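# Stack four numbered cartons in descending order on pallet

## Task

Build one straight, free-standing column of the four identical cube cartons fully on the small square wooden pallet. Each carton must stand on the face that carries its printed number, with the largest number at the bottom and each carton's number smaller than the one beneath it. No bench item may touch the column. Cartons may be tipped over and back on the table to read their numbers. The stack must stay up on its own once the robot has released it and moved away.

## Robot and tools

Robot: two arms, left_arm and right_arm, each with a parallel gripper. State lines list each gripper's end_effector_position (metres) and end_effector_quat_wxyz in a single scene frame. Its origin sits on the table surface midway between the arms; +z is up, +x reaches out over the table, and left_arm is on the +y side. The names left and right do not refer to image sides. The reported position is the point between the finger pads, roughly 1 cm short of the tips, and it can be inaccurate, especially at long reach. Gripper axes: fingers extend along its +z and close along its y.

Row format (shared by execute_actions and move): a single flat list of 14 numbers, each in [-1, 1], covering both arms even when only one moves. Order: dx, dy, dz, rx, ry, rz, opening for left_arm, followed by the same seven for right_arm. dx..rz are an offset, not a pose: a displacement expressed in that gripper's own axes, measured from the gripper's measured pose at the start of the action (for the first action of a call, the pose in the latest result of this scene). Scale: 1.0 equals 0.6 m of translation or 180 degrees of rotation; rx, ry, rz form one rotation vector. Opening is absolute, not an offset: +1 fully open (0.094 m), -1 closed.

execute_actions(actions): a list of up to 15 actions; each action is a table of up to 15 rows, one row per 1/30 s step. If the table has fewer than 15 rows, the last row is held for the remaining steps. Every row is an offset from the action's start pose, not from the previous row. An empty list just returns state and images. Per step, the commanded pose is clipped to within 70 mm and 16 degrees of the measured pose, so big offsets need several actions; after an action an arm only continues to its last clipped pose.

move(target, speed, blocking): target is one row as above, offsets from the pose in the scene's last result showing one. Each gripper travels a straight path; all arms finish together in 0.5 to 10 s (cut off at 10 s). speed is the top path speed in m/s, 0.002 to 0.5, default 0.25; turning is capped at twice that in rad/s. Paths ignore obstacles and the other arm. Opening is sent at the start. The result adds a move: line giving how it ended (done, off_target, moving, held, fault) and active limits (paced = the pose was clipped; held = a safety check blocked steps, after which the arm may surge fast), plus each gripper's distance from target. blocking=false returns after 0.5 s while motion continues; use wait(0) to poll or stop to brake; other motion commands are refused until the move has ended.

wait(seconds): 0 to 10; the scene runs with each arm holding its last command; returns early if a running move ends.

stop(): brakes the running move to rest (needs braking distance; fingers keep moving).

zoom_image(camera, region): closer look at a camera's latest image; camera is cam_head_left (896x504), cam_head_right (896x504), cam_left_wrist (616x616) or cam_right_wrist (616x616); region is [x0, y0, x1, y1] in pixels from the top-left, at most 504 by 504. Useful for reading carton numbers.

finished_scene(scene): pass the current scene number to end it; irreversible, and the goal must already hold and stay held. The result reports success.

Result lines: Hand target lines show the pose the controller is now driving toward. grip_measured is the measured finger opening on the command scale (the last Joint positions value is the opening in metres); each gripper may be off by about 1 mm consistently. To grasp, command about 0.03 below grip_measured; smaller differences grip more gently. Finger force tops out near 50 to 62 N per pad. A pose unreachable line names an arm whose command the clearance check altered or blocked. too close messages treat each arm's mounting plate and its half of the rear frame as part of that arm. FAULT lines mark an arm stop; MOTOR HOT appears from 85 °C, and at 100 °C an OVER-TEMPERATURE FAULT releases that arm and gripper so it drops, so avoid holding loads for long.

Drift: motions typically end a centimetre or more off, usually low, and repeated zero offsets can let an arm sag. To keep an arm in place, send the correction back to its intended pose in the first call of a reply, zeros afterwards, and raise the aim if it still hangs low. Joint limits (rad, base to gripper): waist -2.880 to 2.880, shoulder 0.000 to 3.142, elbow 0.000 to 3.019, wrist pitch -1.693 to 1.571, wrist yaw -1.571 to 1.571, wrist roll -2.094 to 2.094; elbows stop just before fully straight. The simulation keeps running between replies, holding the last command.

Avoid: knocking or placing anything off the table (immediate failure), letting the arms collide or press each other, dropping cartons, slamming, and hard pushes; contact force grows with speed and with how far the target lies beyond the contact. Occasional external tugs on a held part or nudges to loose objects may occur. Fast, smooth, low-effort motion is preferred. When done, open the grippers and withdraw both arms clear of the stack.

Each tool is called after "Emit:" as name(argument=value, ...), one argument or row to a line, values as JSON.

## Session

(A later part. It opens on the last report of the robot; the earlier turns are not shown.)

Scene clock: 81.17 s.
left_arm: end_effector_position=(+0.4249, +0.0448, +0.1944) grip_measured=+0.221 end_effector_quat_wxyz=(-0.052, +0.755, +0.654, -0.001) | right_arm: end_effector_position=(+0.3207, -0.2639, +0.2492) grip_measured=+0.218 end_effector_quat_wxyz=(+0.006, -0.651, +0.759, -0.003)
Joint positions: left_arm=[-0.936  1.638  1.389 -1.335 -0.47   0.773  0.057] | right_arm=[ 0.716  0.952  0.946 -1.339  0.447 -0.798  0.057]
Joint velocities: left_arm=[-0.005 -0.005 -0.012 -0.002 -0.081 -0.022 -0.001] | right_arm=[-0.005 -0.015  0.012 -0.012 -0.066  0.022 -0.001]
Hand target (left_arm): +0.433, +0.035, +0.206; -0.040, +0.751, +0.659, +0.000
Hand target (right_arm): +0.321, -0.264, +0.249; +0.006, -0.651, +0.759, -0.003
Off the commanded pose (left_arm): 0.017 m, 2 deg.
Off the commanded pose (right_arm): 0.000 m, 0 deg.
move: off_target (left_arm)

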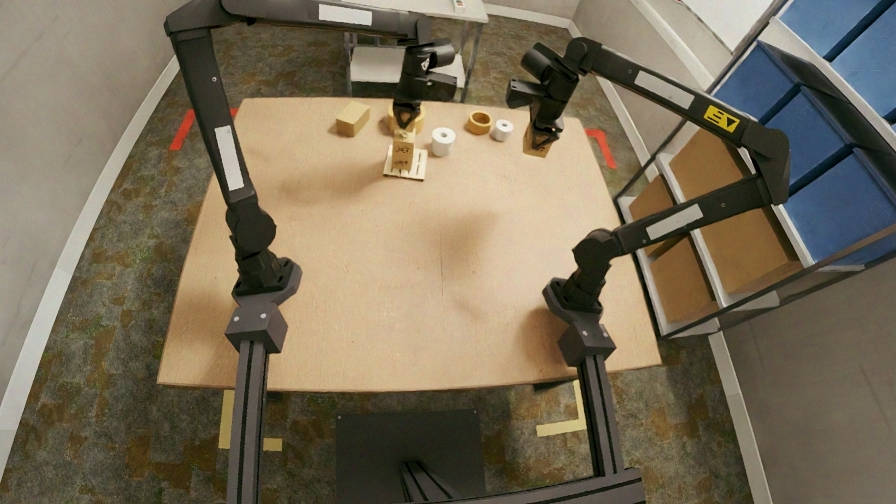

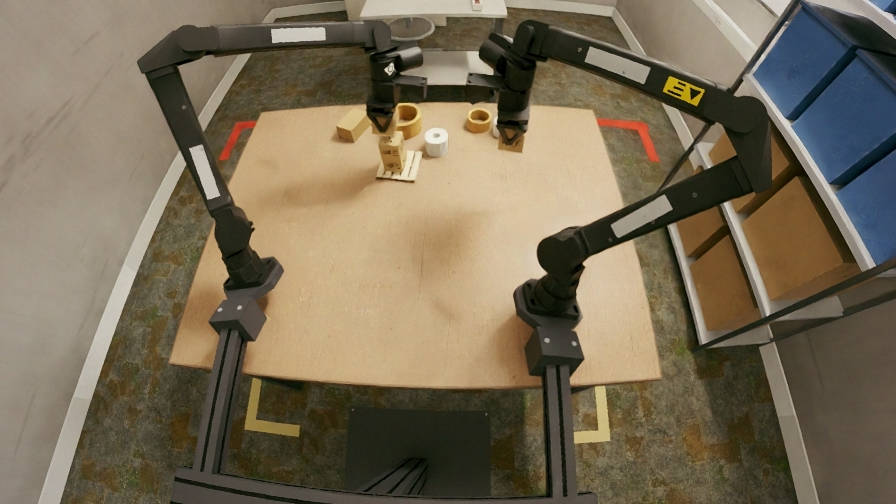

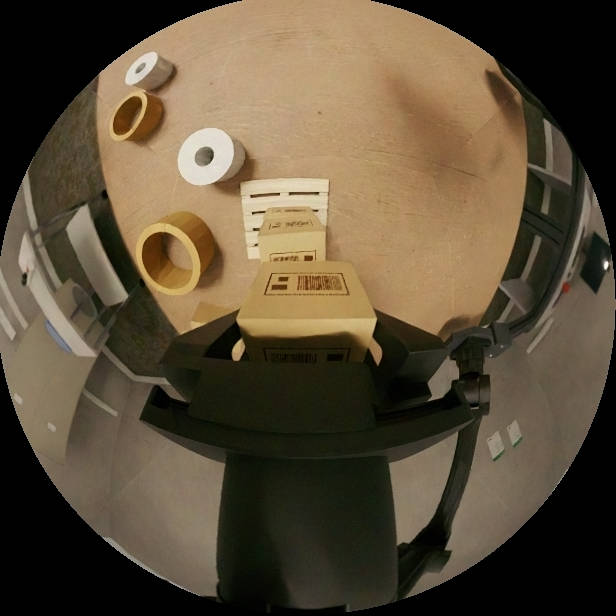

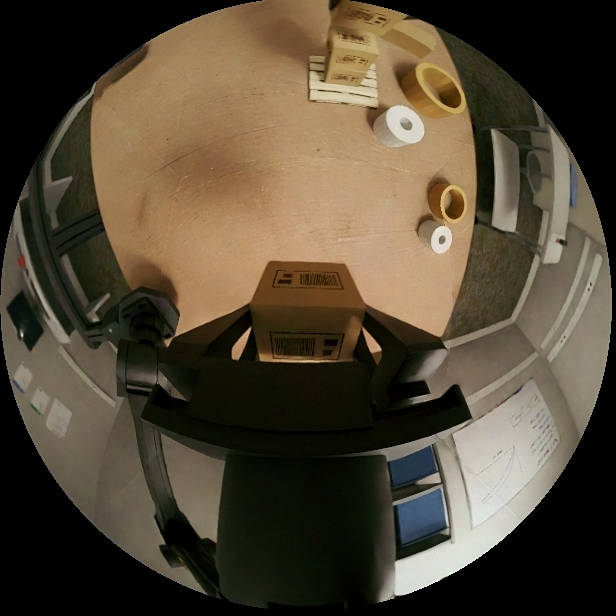

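Emit:
move(
  target=[-0.013,0.025,0.06,-0.024,-0.023,0,0.17,0,0,0,0,0,0,0.16],
  speed=0.05,
)

Emit:
zoom_image(
  camera="cam_left_wrist",
  region=[220,170,400,330],
)

Scene clock: 82.73 s.
left_arm: end_effector_position=(+0.4304, +0.0376, +0.1546) grip_measured=+0.221 end_effector_quat_wxyz=(-0.008, +0.756, +0.655, -0.002) | right_arm: end_effector_position=(+0.3207, -0.2639, +0.2492) grip_measured=+0.218 end_effector_quat_wxyz=(+0.006, -0.651, +0.759, -0.003)
Joint positions: left_arm=[-0.899  1.638  1.292 -1.12  -0.469  0.859  0.057] | right_arm=[ 0.716  0.952  0.946 -1.339  0.447 -0.798  0.057]
Joint velocities: left_arm=[-0.005 -0.015 -0.012  0.002  0.007  0.095  0.   ] | right_arm=[-0.015 -0.005  0.007  0.007  0.066 -0.051  0.   ]
Hand target (left_arm): +0.436, +0.038, +0.157; -0.000, +0.755, +0.655, -0.004
Hand target (right_arm): +0.321, -0.264, +0.249; +0.006, -0.651, +0.759, -0.003
Off the commanded pose (left_arm): 0.006 m, 1 deg.
Off the commanded pose (right_arm): 0.000 m, 0 deg.
move: done

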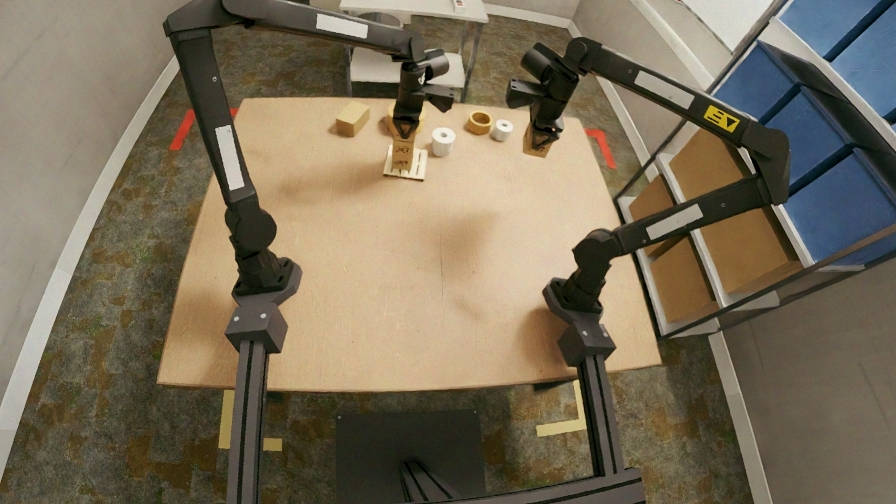

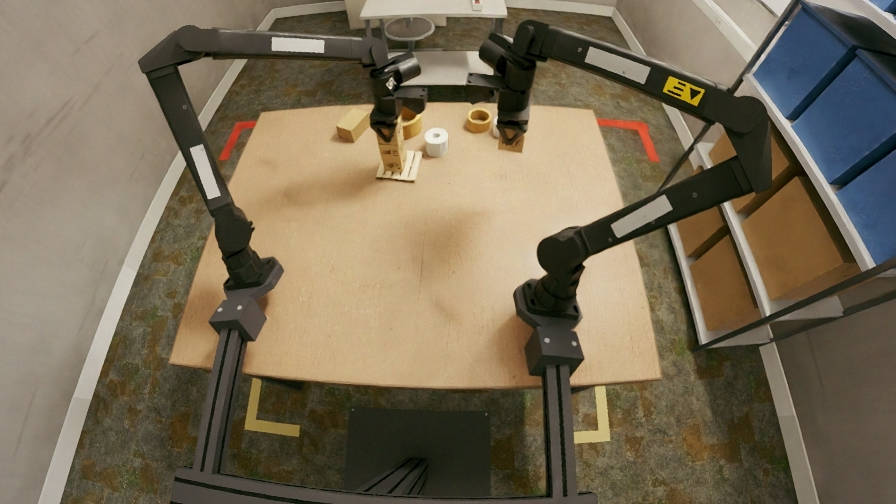

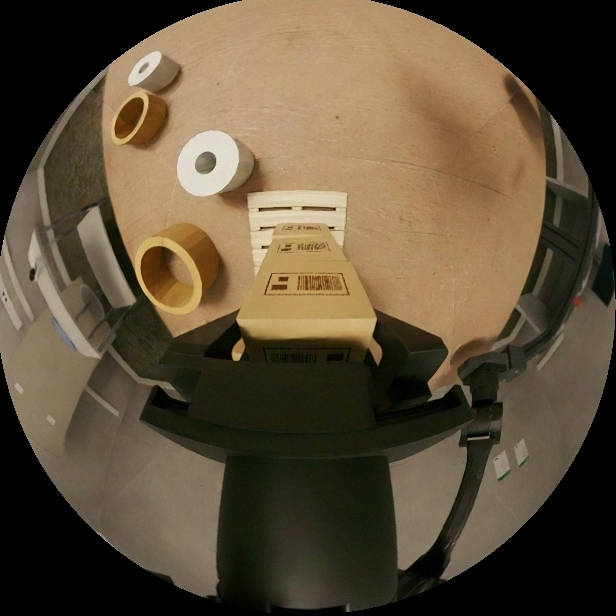

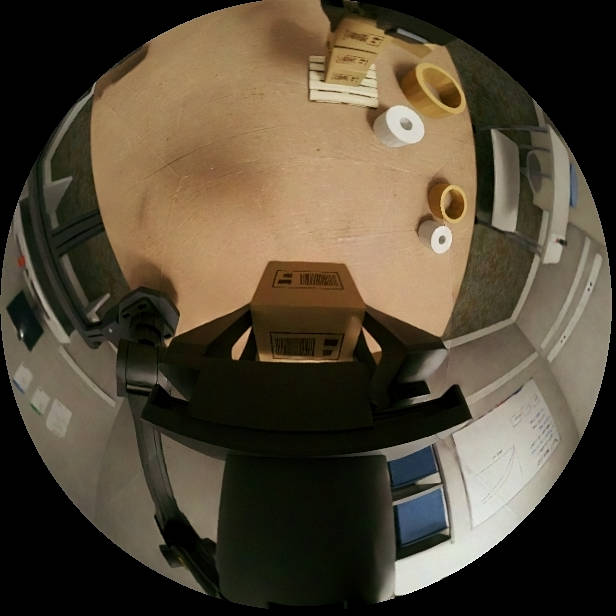

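Region (220, 170, 400, 330) of cam_left_wrist's 616x616 image, scaled by 2.800, with more detail than that image has.

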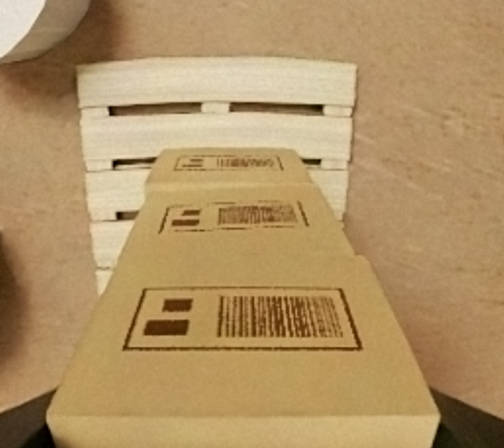

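Emit:
move(
  target=[0.004,0.016,0.01,-0.004,-0.003,0,0.17,0,0,0,0,0,0,0.16],
  speed=0.02,
)

Emit:
zoom_image(
  camera="cam_left_wrist",
  region=[220,170,400,330],
)

Emit:
zoom_image(
  camera="cam_head_left",
  region=[360,90,460,190],
)

Scene clock: 83.83 s.
left_arm: end_effector_position=(+0.4359, +0.0392, +0.1508) grip_measured=+0.221 end_effector_quat_wxyz=(-0.003, +0.755, +0.656, -0.001) | right_arm: end_effector_position=(+0.3207, -0.2639, +0.2492) grip_measured=+0.218 end_effector_quat_wxyz=(+0.006, -0.651, +0.759, -0.003)
Joint positions: left_arm=[-0.887  1.638  1.289 -1.1   -0.469  0.876  0.057] | right_arm=[ 0.716  0.952  0.946 -1.339  0.447 -0.798  0.057]
Joint velocities: left_arm=[ 0.005 -0.005  0.002 -0.002 -0.051 -0.007  0.   ] | right_arm=[-0.005 -0.005  0.017 -0.012 -0.051 -0.022 -0.001]
Hand target (left_arm): +0.440, +0.039, +0.148; -0.000, +0.756, +0.655, -0.002
Hand target (right_arm): +0.321, -0.264, +0.249; +0.006, -0.651, +0.759, -0.003
Off the commanded pose (left_arm): 0.005 m, 0 deg.
Off the commanded pose (right_arm): 0.000 m, 0 deg.
move: done

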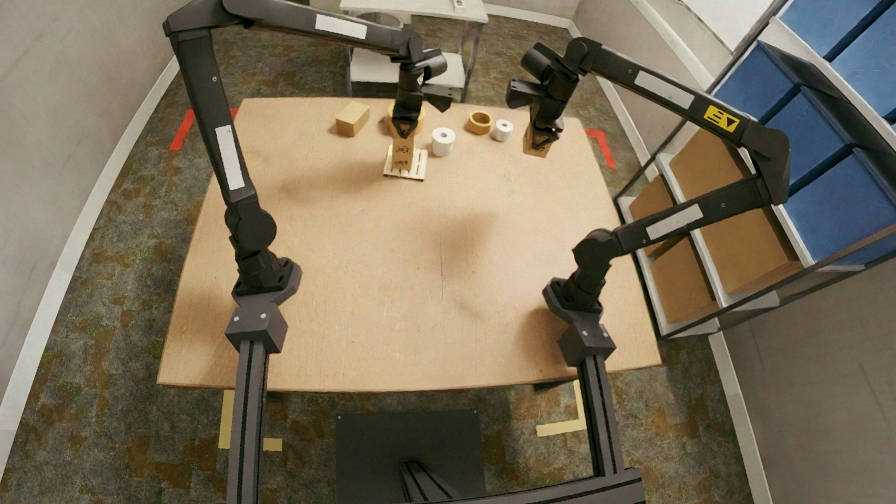

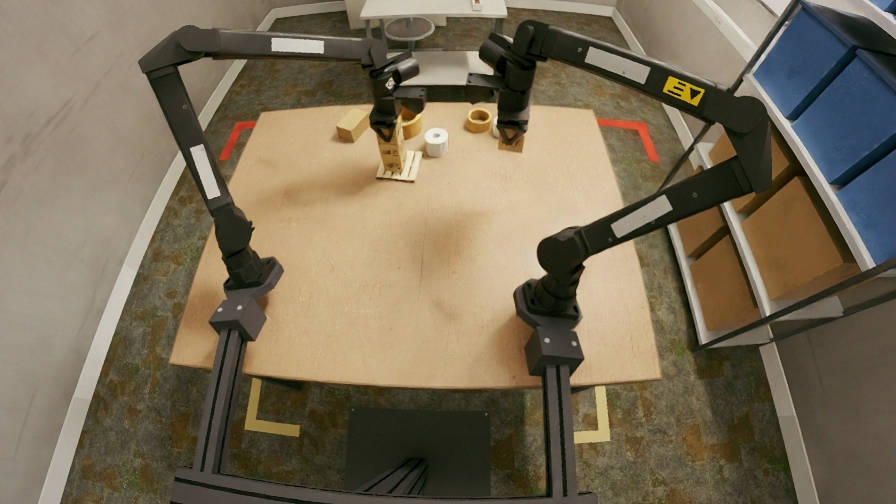

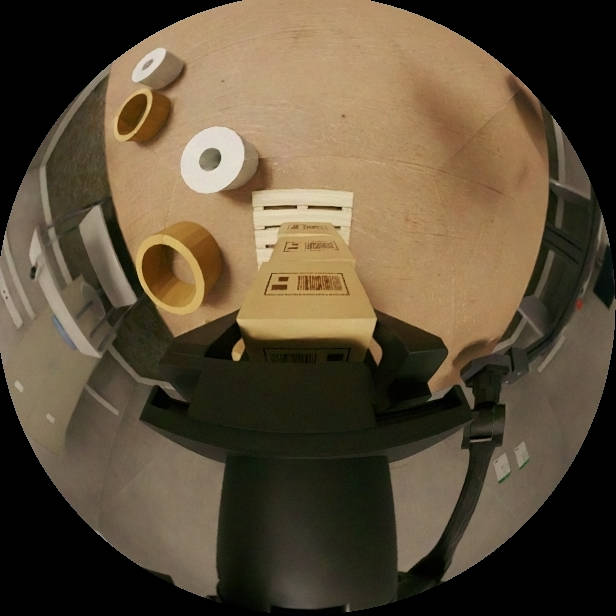

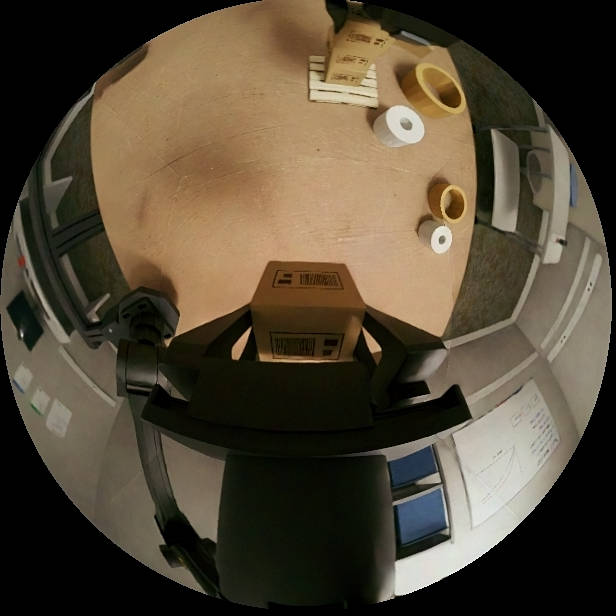

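Region (220, 170, 400, 330) of cam_left_wrist's 616x616 image, scaled by 2.800, with more detail than that image has.

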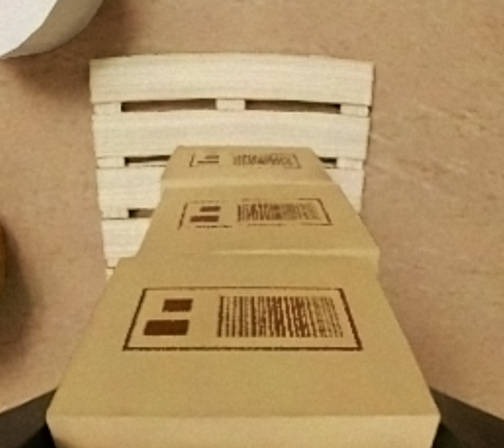

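Region (360, 90, 460, 190) of cam_head_left's 896x504 image, scaled by 5.040, with more detail than that image has.

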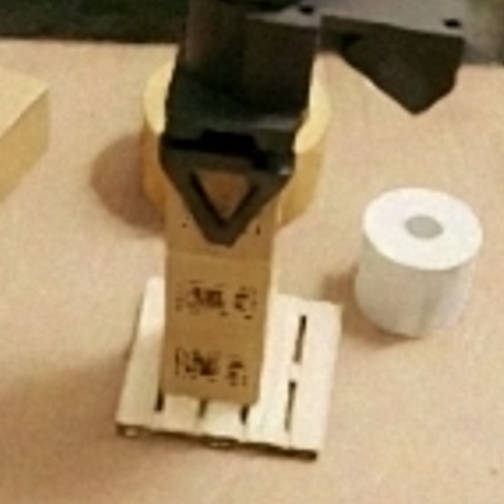

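Emit:
move(
  target=[0,-0.009,-0.004,0,0,0,0.17,0,0,0,0,0,0,0.16],
  speed=0.02,
)

Emit:
zoom_image(
  camera="cam_left_wrist",
  region=[220,170,400,330],
)

Scene clock: 84.73 s.
left_arm: end_effector_position=(+0.4352, +0.0395, +0.1503) grip_measured=+0.221 end_effector_quat_wxyz=(-0.004, +0.755, +0.655, -0.001) | right_arm: end_effector_position=(+0.3207, -0.2639, +0.2492) grip_measured=+0.218 end_effector_quat_wxyz=(+0.006, -0.651, +0.759, -0.003)
Joint positions: left_arm=[-0.887  1.638  1.287 -1.1   -0.469  0.877  0.057] | right_arm=[ 0.716  0.952  0.946 -1.339  0.447 -0.798  0.057]
Joint velocities: left_arm=[-0.005 -0.015 -0.012  0.007  0.007 -0.037  0.   ] | right_arm=[ 0.015 -0.005  0.022 -0.022  0.022 -0.007 -0.001]
Hand target (left_arm): +0.431, +0.040, +0.153; -0.003, +0.755, +0.656, -0.001
Hand target (right_arm): +0.321, -0.264, +0.249; +0.006, -0.651, +0.759, -0.003
Off the commanded pose (left_arm): 0.006 m, 0 deg.
Off the commanded pose (right_arm): 0.000 m, 0 deg.
move: done

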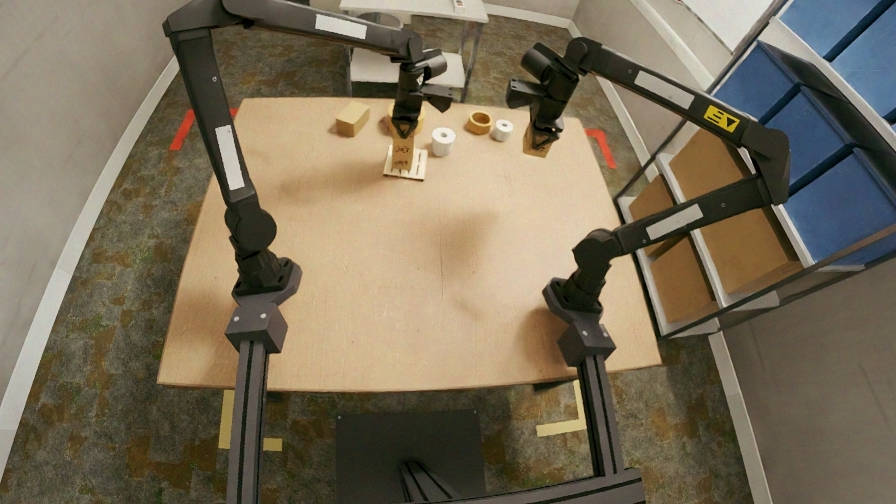

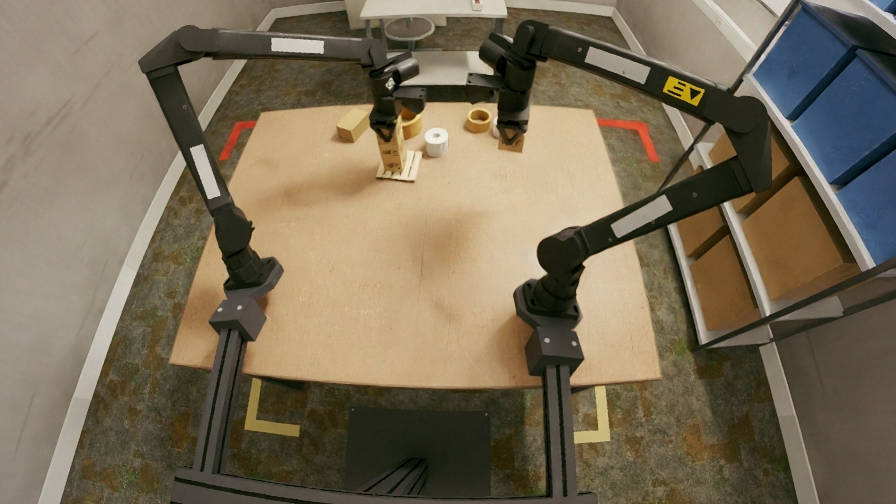

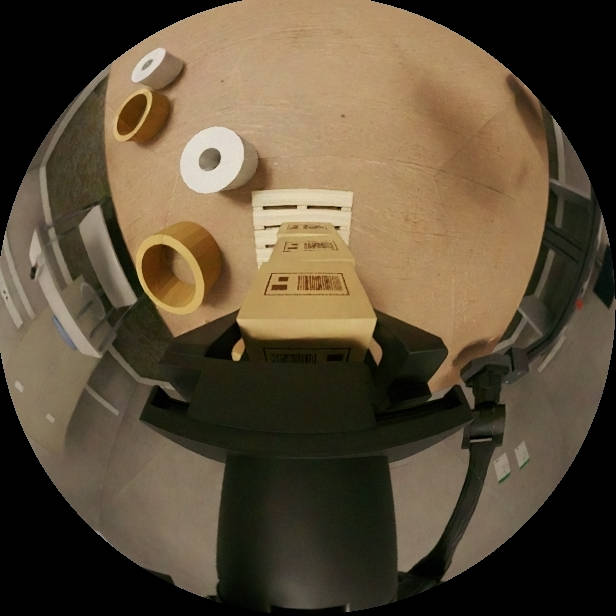

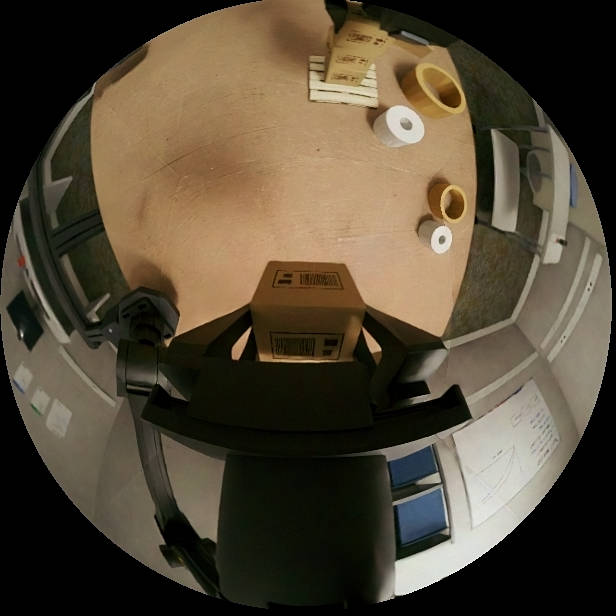

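Region (220, 170, 400, 330) of cam_left_wrist's 616x616 image, scaled by 2.800, with more detail than that image has.

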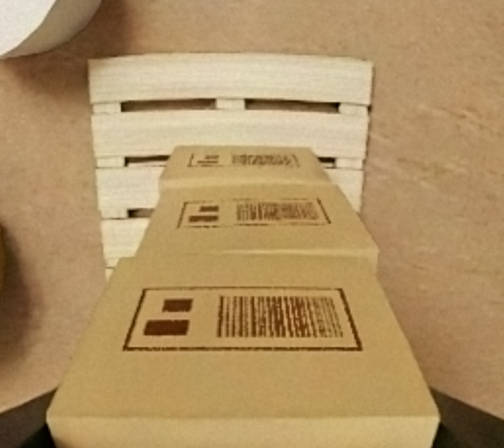

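Emit:
execute_actions(
  actions=[
    [[0,0,0,0,0,0,1,0,0,0,0,0,0,0.16]],
  ],
)

Emit:
move(
  target=[0,0.01,-0.14,0,0,0,1,0,0,-0.06,0,0,0,0.16],
  speed=0.12,
)

Emit:
move(
  target=[0.4,-0.3,0,0,0,0,1,0,0,0,0,0,0,0.16],
)

Emit:
move(
  target=[0,0,0,0,0,0,1,-0.525,-0.125,-0.03,0,0,0,0.16],
  speed=0.15,
)

Scene clock: 85.63 s.
left_arm: end_effector_position=(+0.4343, +0.0400, +0.1496) grip_measured=+1.000 end_effector_quat_wxyz=(-0.005, +0.756, +0.655, -0.001) | right_arm: end_effector_position=(+0.3207, -0.2639, +0.2492) grip_measured=+0.218 end_effector_quat_wxyz=(+0.006, -0.651, +0.759, -0.003)
Joint positions: left_arm=[-0.887  1.638  1.285 -1.1   -0.469  0.877  0.094] | right_arm=[ 0.716  0.952  0.946 -1.339  0.447 -0.798  0.057]
Joint velocities: left_arm=[ 0.005  0.005  0.007 -0.022 -0.022 -0.081  0.   ] | right_arm=[ 0.005 -0.005  0.002 -0.017 -0.066 -0.022 -0.001]
Hand target (left_arm): +0.435, +0.040, +0.150; -0.004, +0.755, +0.655, -0.001
Hand target (right_arm): +0.321, -0.264, +0.249; +0.006, -0.651, +0.759, -0.003
Off the commanded pose (left_arm): 0.001 m, 0 deg.
Off the commanded pose (right_arm): 0.000 m, 0 deg.

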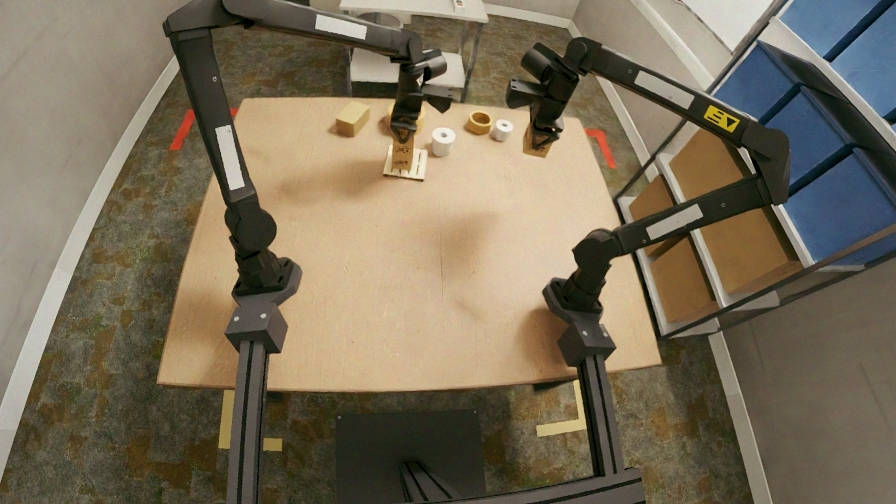

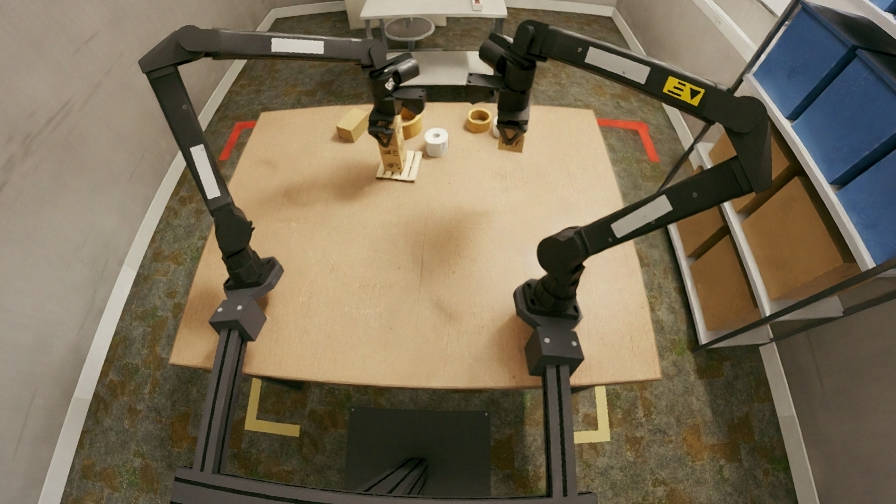

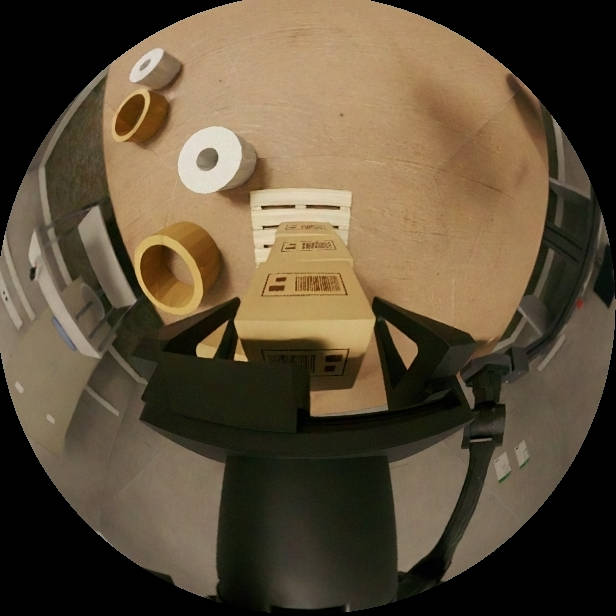

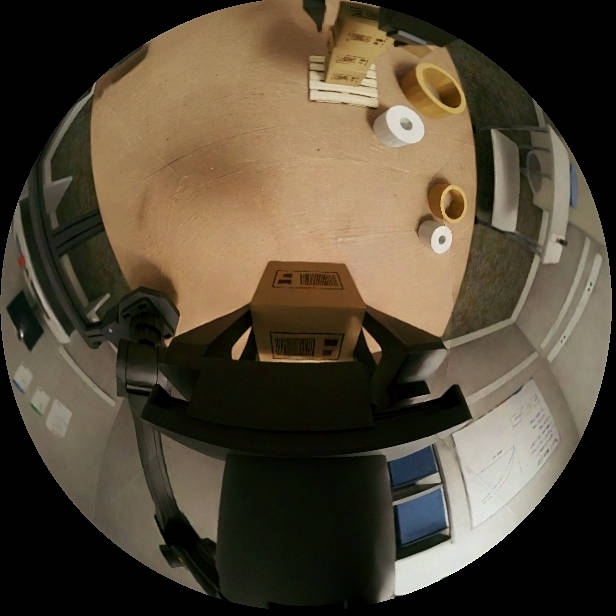

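Scene clock: 86.73 s.
left_arm: end_effector_position=(+0.4309, +0.0437, +0.2157) grip_measured=+1.000 end_effector_quat_wxyz=(-0.023, +0.763, +0.646, -0.002) | right_arm: end_effector_position=(+0.3042, -0.2670, +0.2624) grip_measured=+0.218 end_effector_quat_wxyz=(-0.023, -0.663, +0.748, -0.002)
Joint positions: left_arm=[-0.95   1.596  1.393 -1.323 -0.473  0.811  0.094] | right_arm=[ 0.766  0.952  0.968 -1.45   0.458 -0.747  0.057]
Joint velocities: left_arm=[ 0.005 -0.005  0.007 -0.007 -0.037  0.081  0.   ] | right_arm=[-0.015 -0.005 -0.002 -0.002  0.022  0.007 -0.001]
Hand target (left_arm): +0.441, +0.040, +0.234; -0.005, +0.756, +0.655, -0.001
Hand target (right_arm): +0.319, -0.265, +0.285; +0.006, -0.651, +0.759, -0.003
Off the commanded pose (left_arm): 0.021 m, 2 deg.
Off the commanded pose (right_arm): 0.028 m, 4 deg.
move: off_target (left_arm, right_arm)

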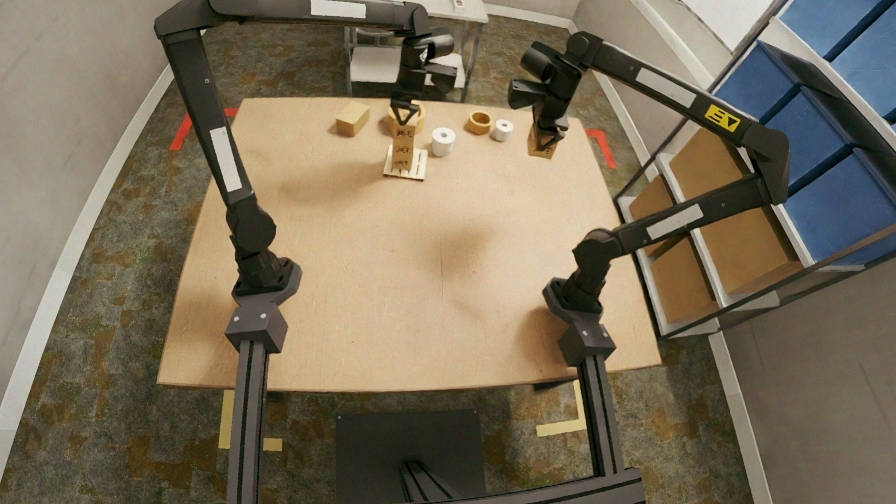

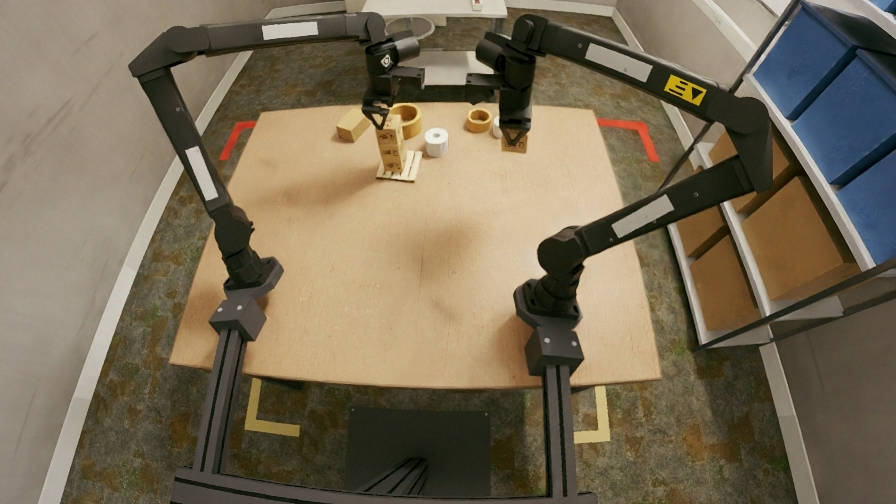

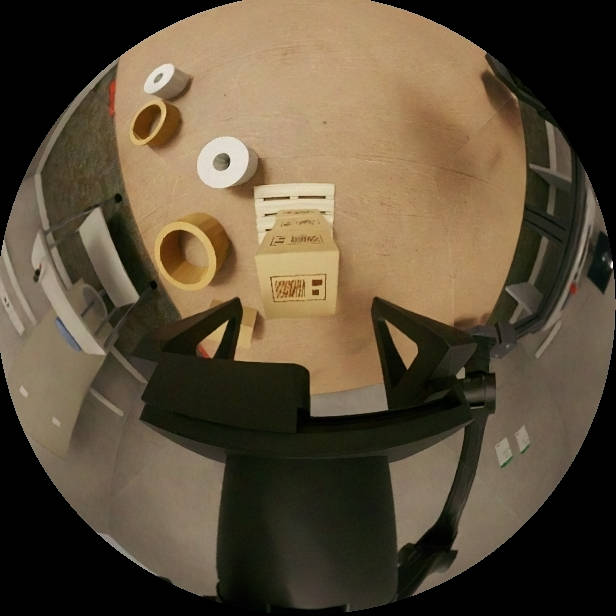

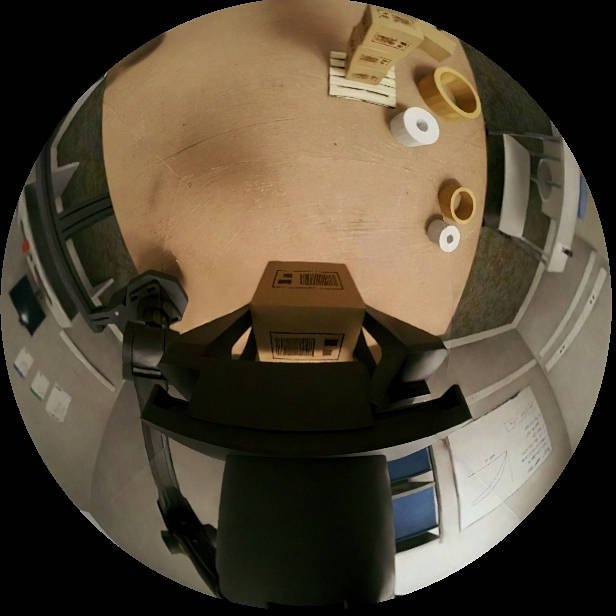

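Scene clock: 88.50 s.
left_arm: end_effector_position=(+0.2927, +0.3092, +0.2275) grip_measured=+1.000 end_effector_quat_wxyz=(-0.018, +0.758, +0.652, -0.001) | right_arm: end_effector_position=(+0.3042, -0.2670, +0.2624) grip_measured=+0.218 end_effector_quat_wxyz=(-0.023, -0.663, +0.748, -0.002)
Joint positions: left_arm=[-0.71   0.745  0.744 -1.395 -0.448  1.068  0.094] | right_arm=[ 0.766  0.952  0.968 -1.45   0.458 -0.747  0.057]
Joint velocities: left_arm=[ 0.005 -0.005  0.017 -0.002 -0.051  0.007  0.   ] | right_arm=[-0.005 -0.005 -0.012 -0.012 -0.022 -0.037  0.001]
Hand target (left_arm): +0.293, +0.310, +0.227; -0.023, +0.763, +0.646, -0.003
Hand target (right_arm): +0.304, -0.267, +0.262; -0.023, -0.663, +0.748, -0.002
Off the commanded pose (left_arm): 0.002 m, 1 deg.
Off the commanded pose (right_arm): 0.000 m, 0 deg.
move: done

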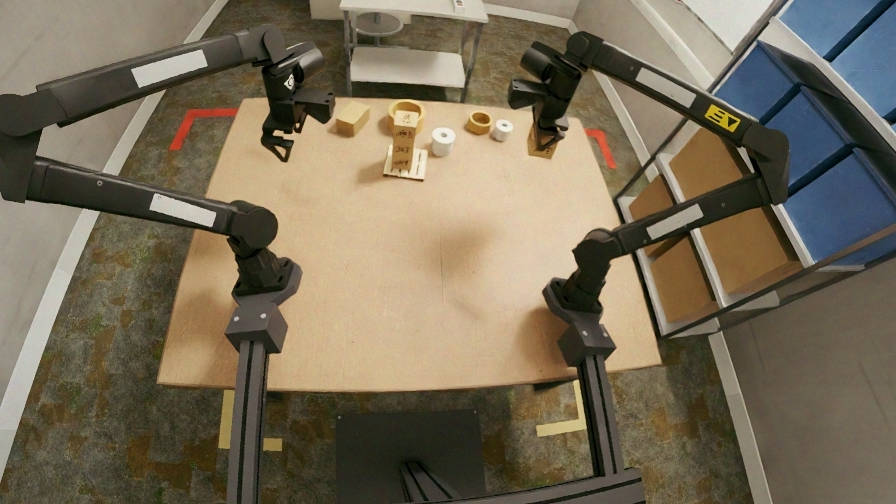

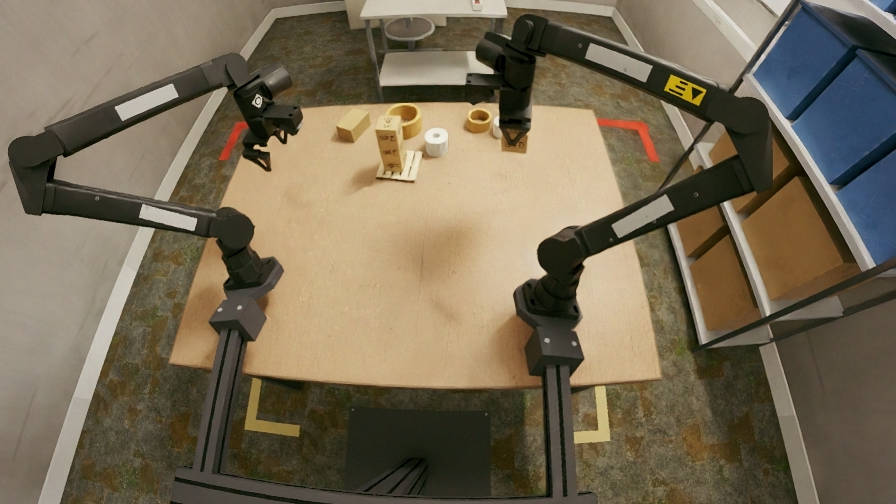

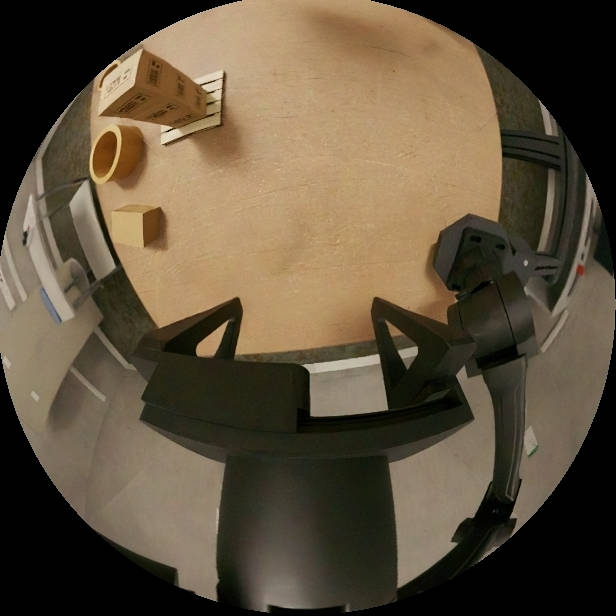

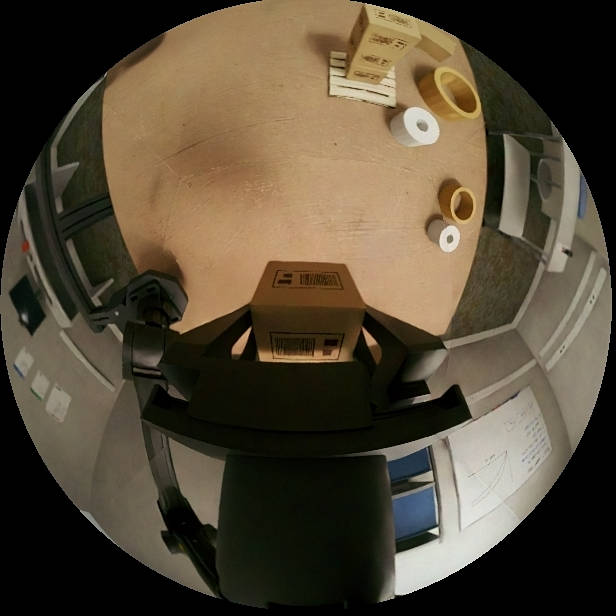

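Scene clock: 91.07 s.
left_arm: end_effector_position=(+0.2927, +0.3092, +0.2275) grip_measured=+1.000 end_effector_quat_wxyz=(-0.018, +0.758, +0.652, -0.001) | right_arm: end_effector_position=(+0.4125, +0.0201, +0.2559) grip_measured=+0.218 end_effector_quat_wxyz=(+0.040, +0.669, -0.742, +0.007)
Joint positions: left_arm=[-0.71   0.745  0.744 -1.395 -0.448  1.068  0.094] | right_arm=[ 1.021  1.783  1.72  -1.54   0.478 -0.46   0.057]
Joint velocities: left_arm=[ 0.005 -0.005 -0.002  0.007  0.022  0.051  0.   ] | right_arm=[ 0.015 -0.005 -0.007 -0.007 -0.022  0.037 -0.   ]
Hand target (left_arm): +0.293, +0.309, +0.228; -0.018, +0.758, +0.652, -0.001
Hand target (right_arm): +0.419, +0.034, +0.268; -0.024, -0.663, +0.748, -0.004
Off the commanded pose (left_arm): 0.000 m, 0 deg.
Off the commanded pose (right_arm): 0.021 m, 2 deg.
move: off_target (right_arm)

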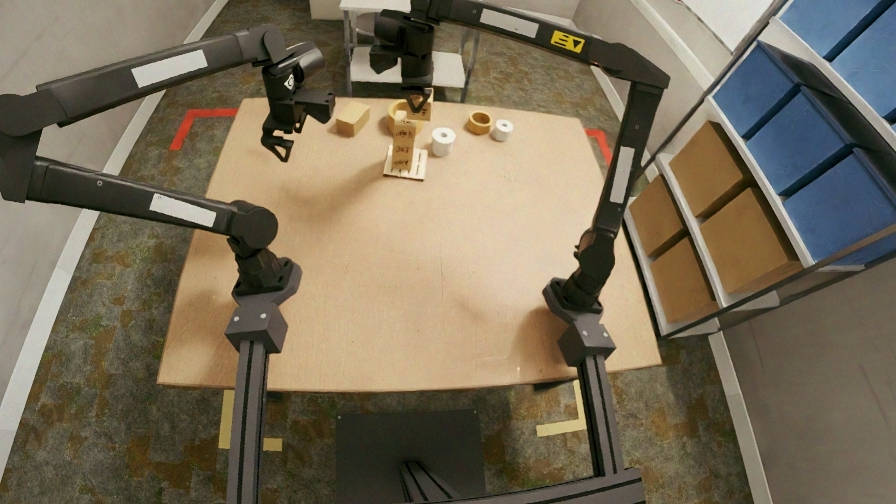

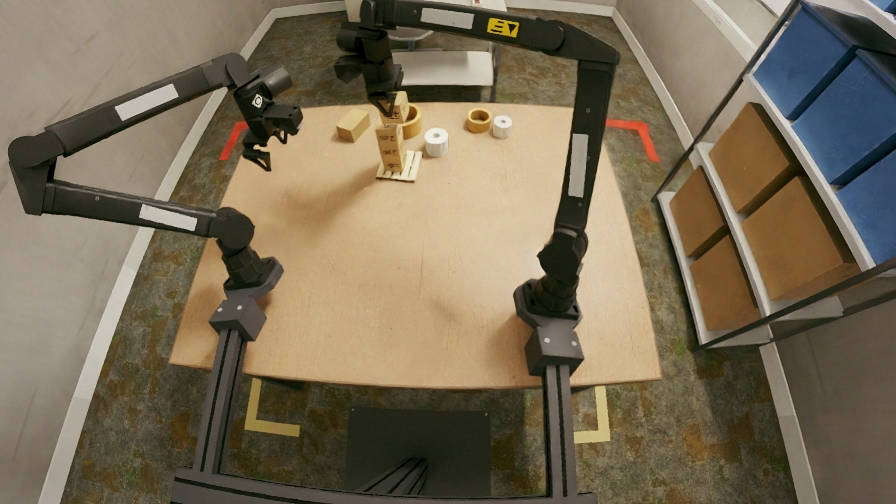

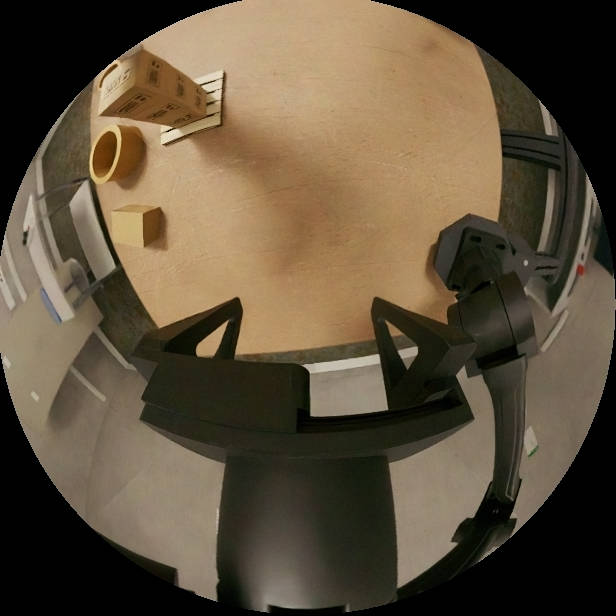

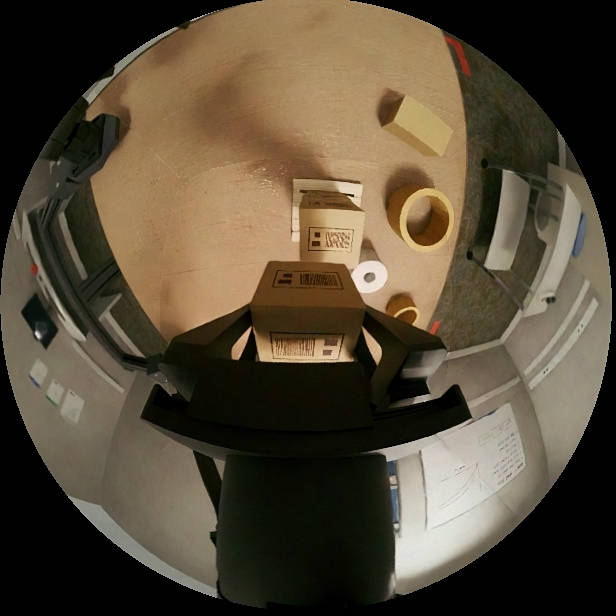

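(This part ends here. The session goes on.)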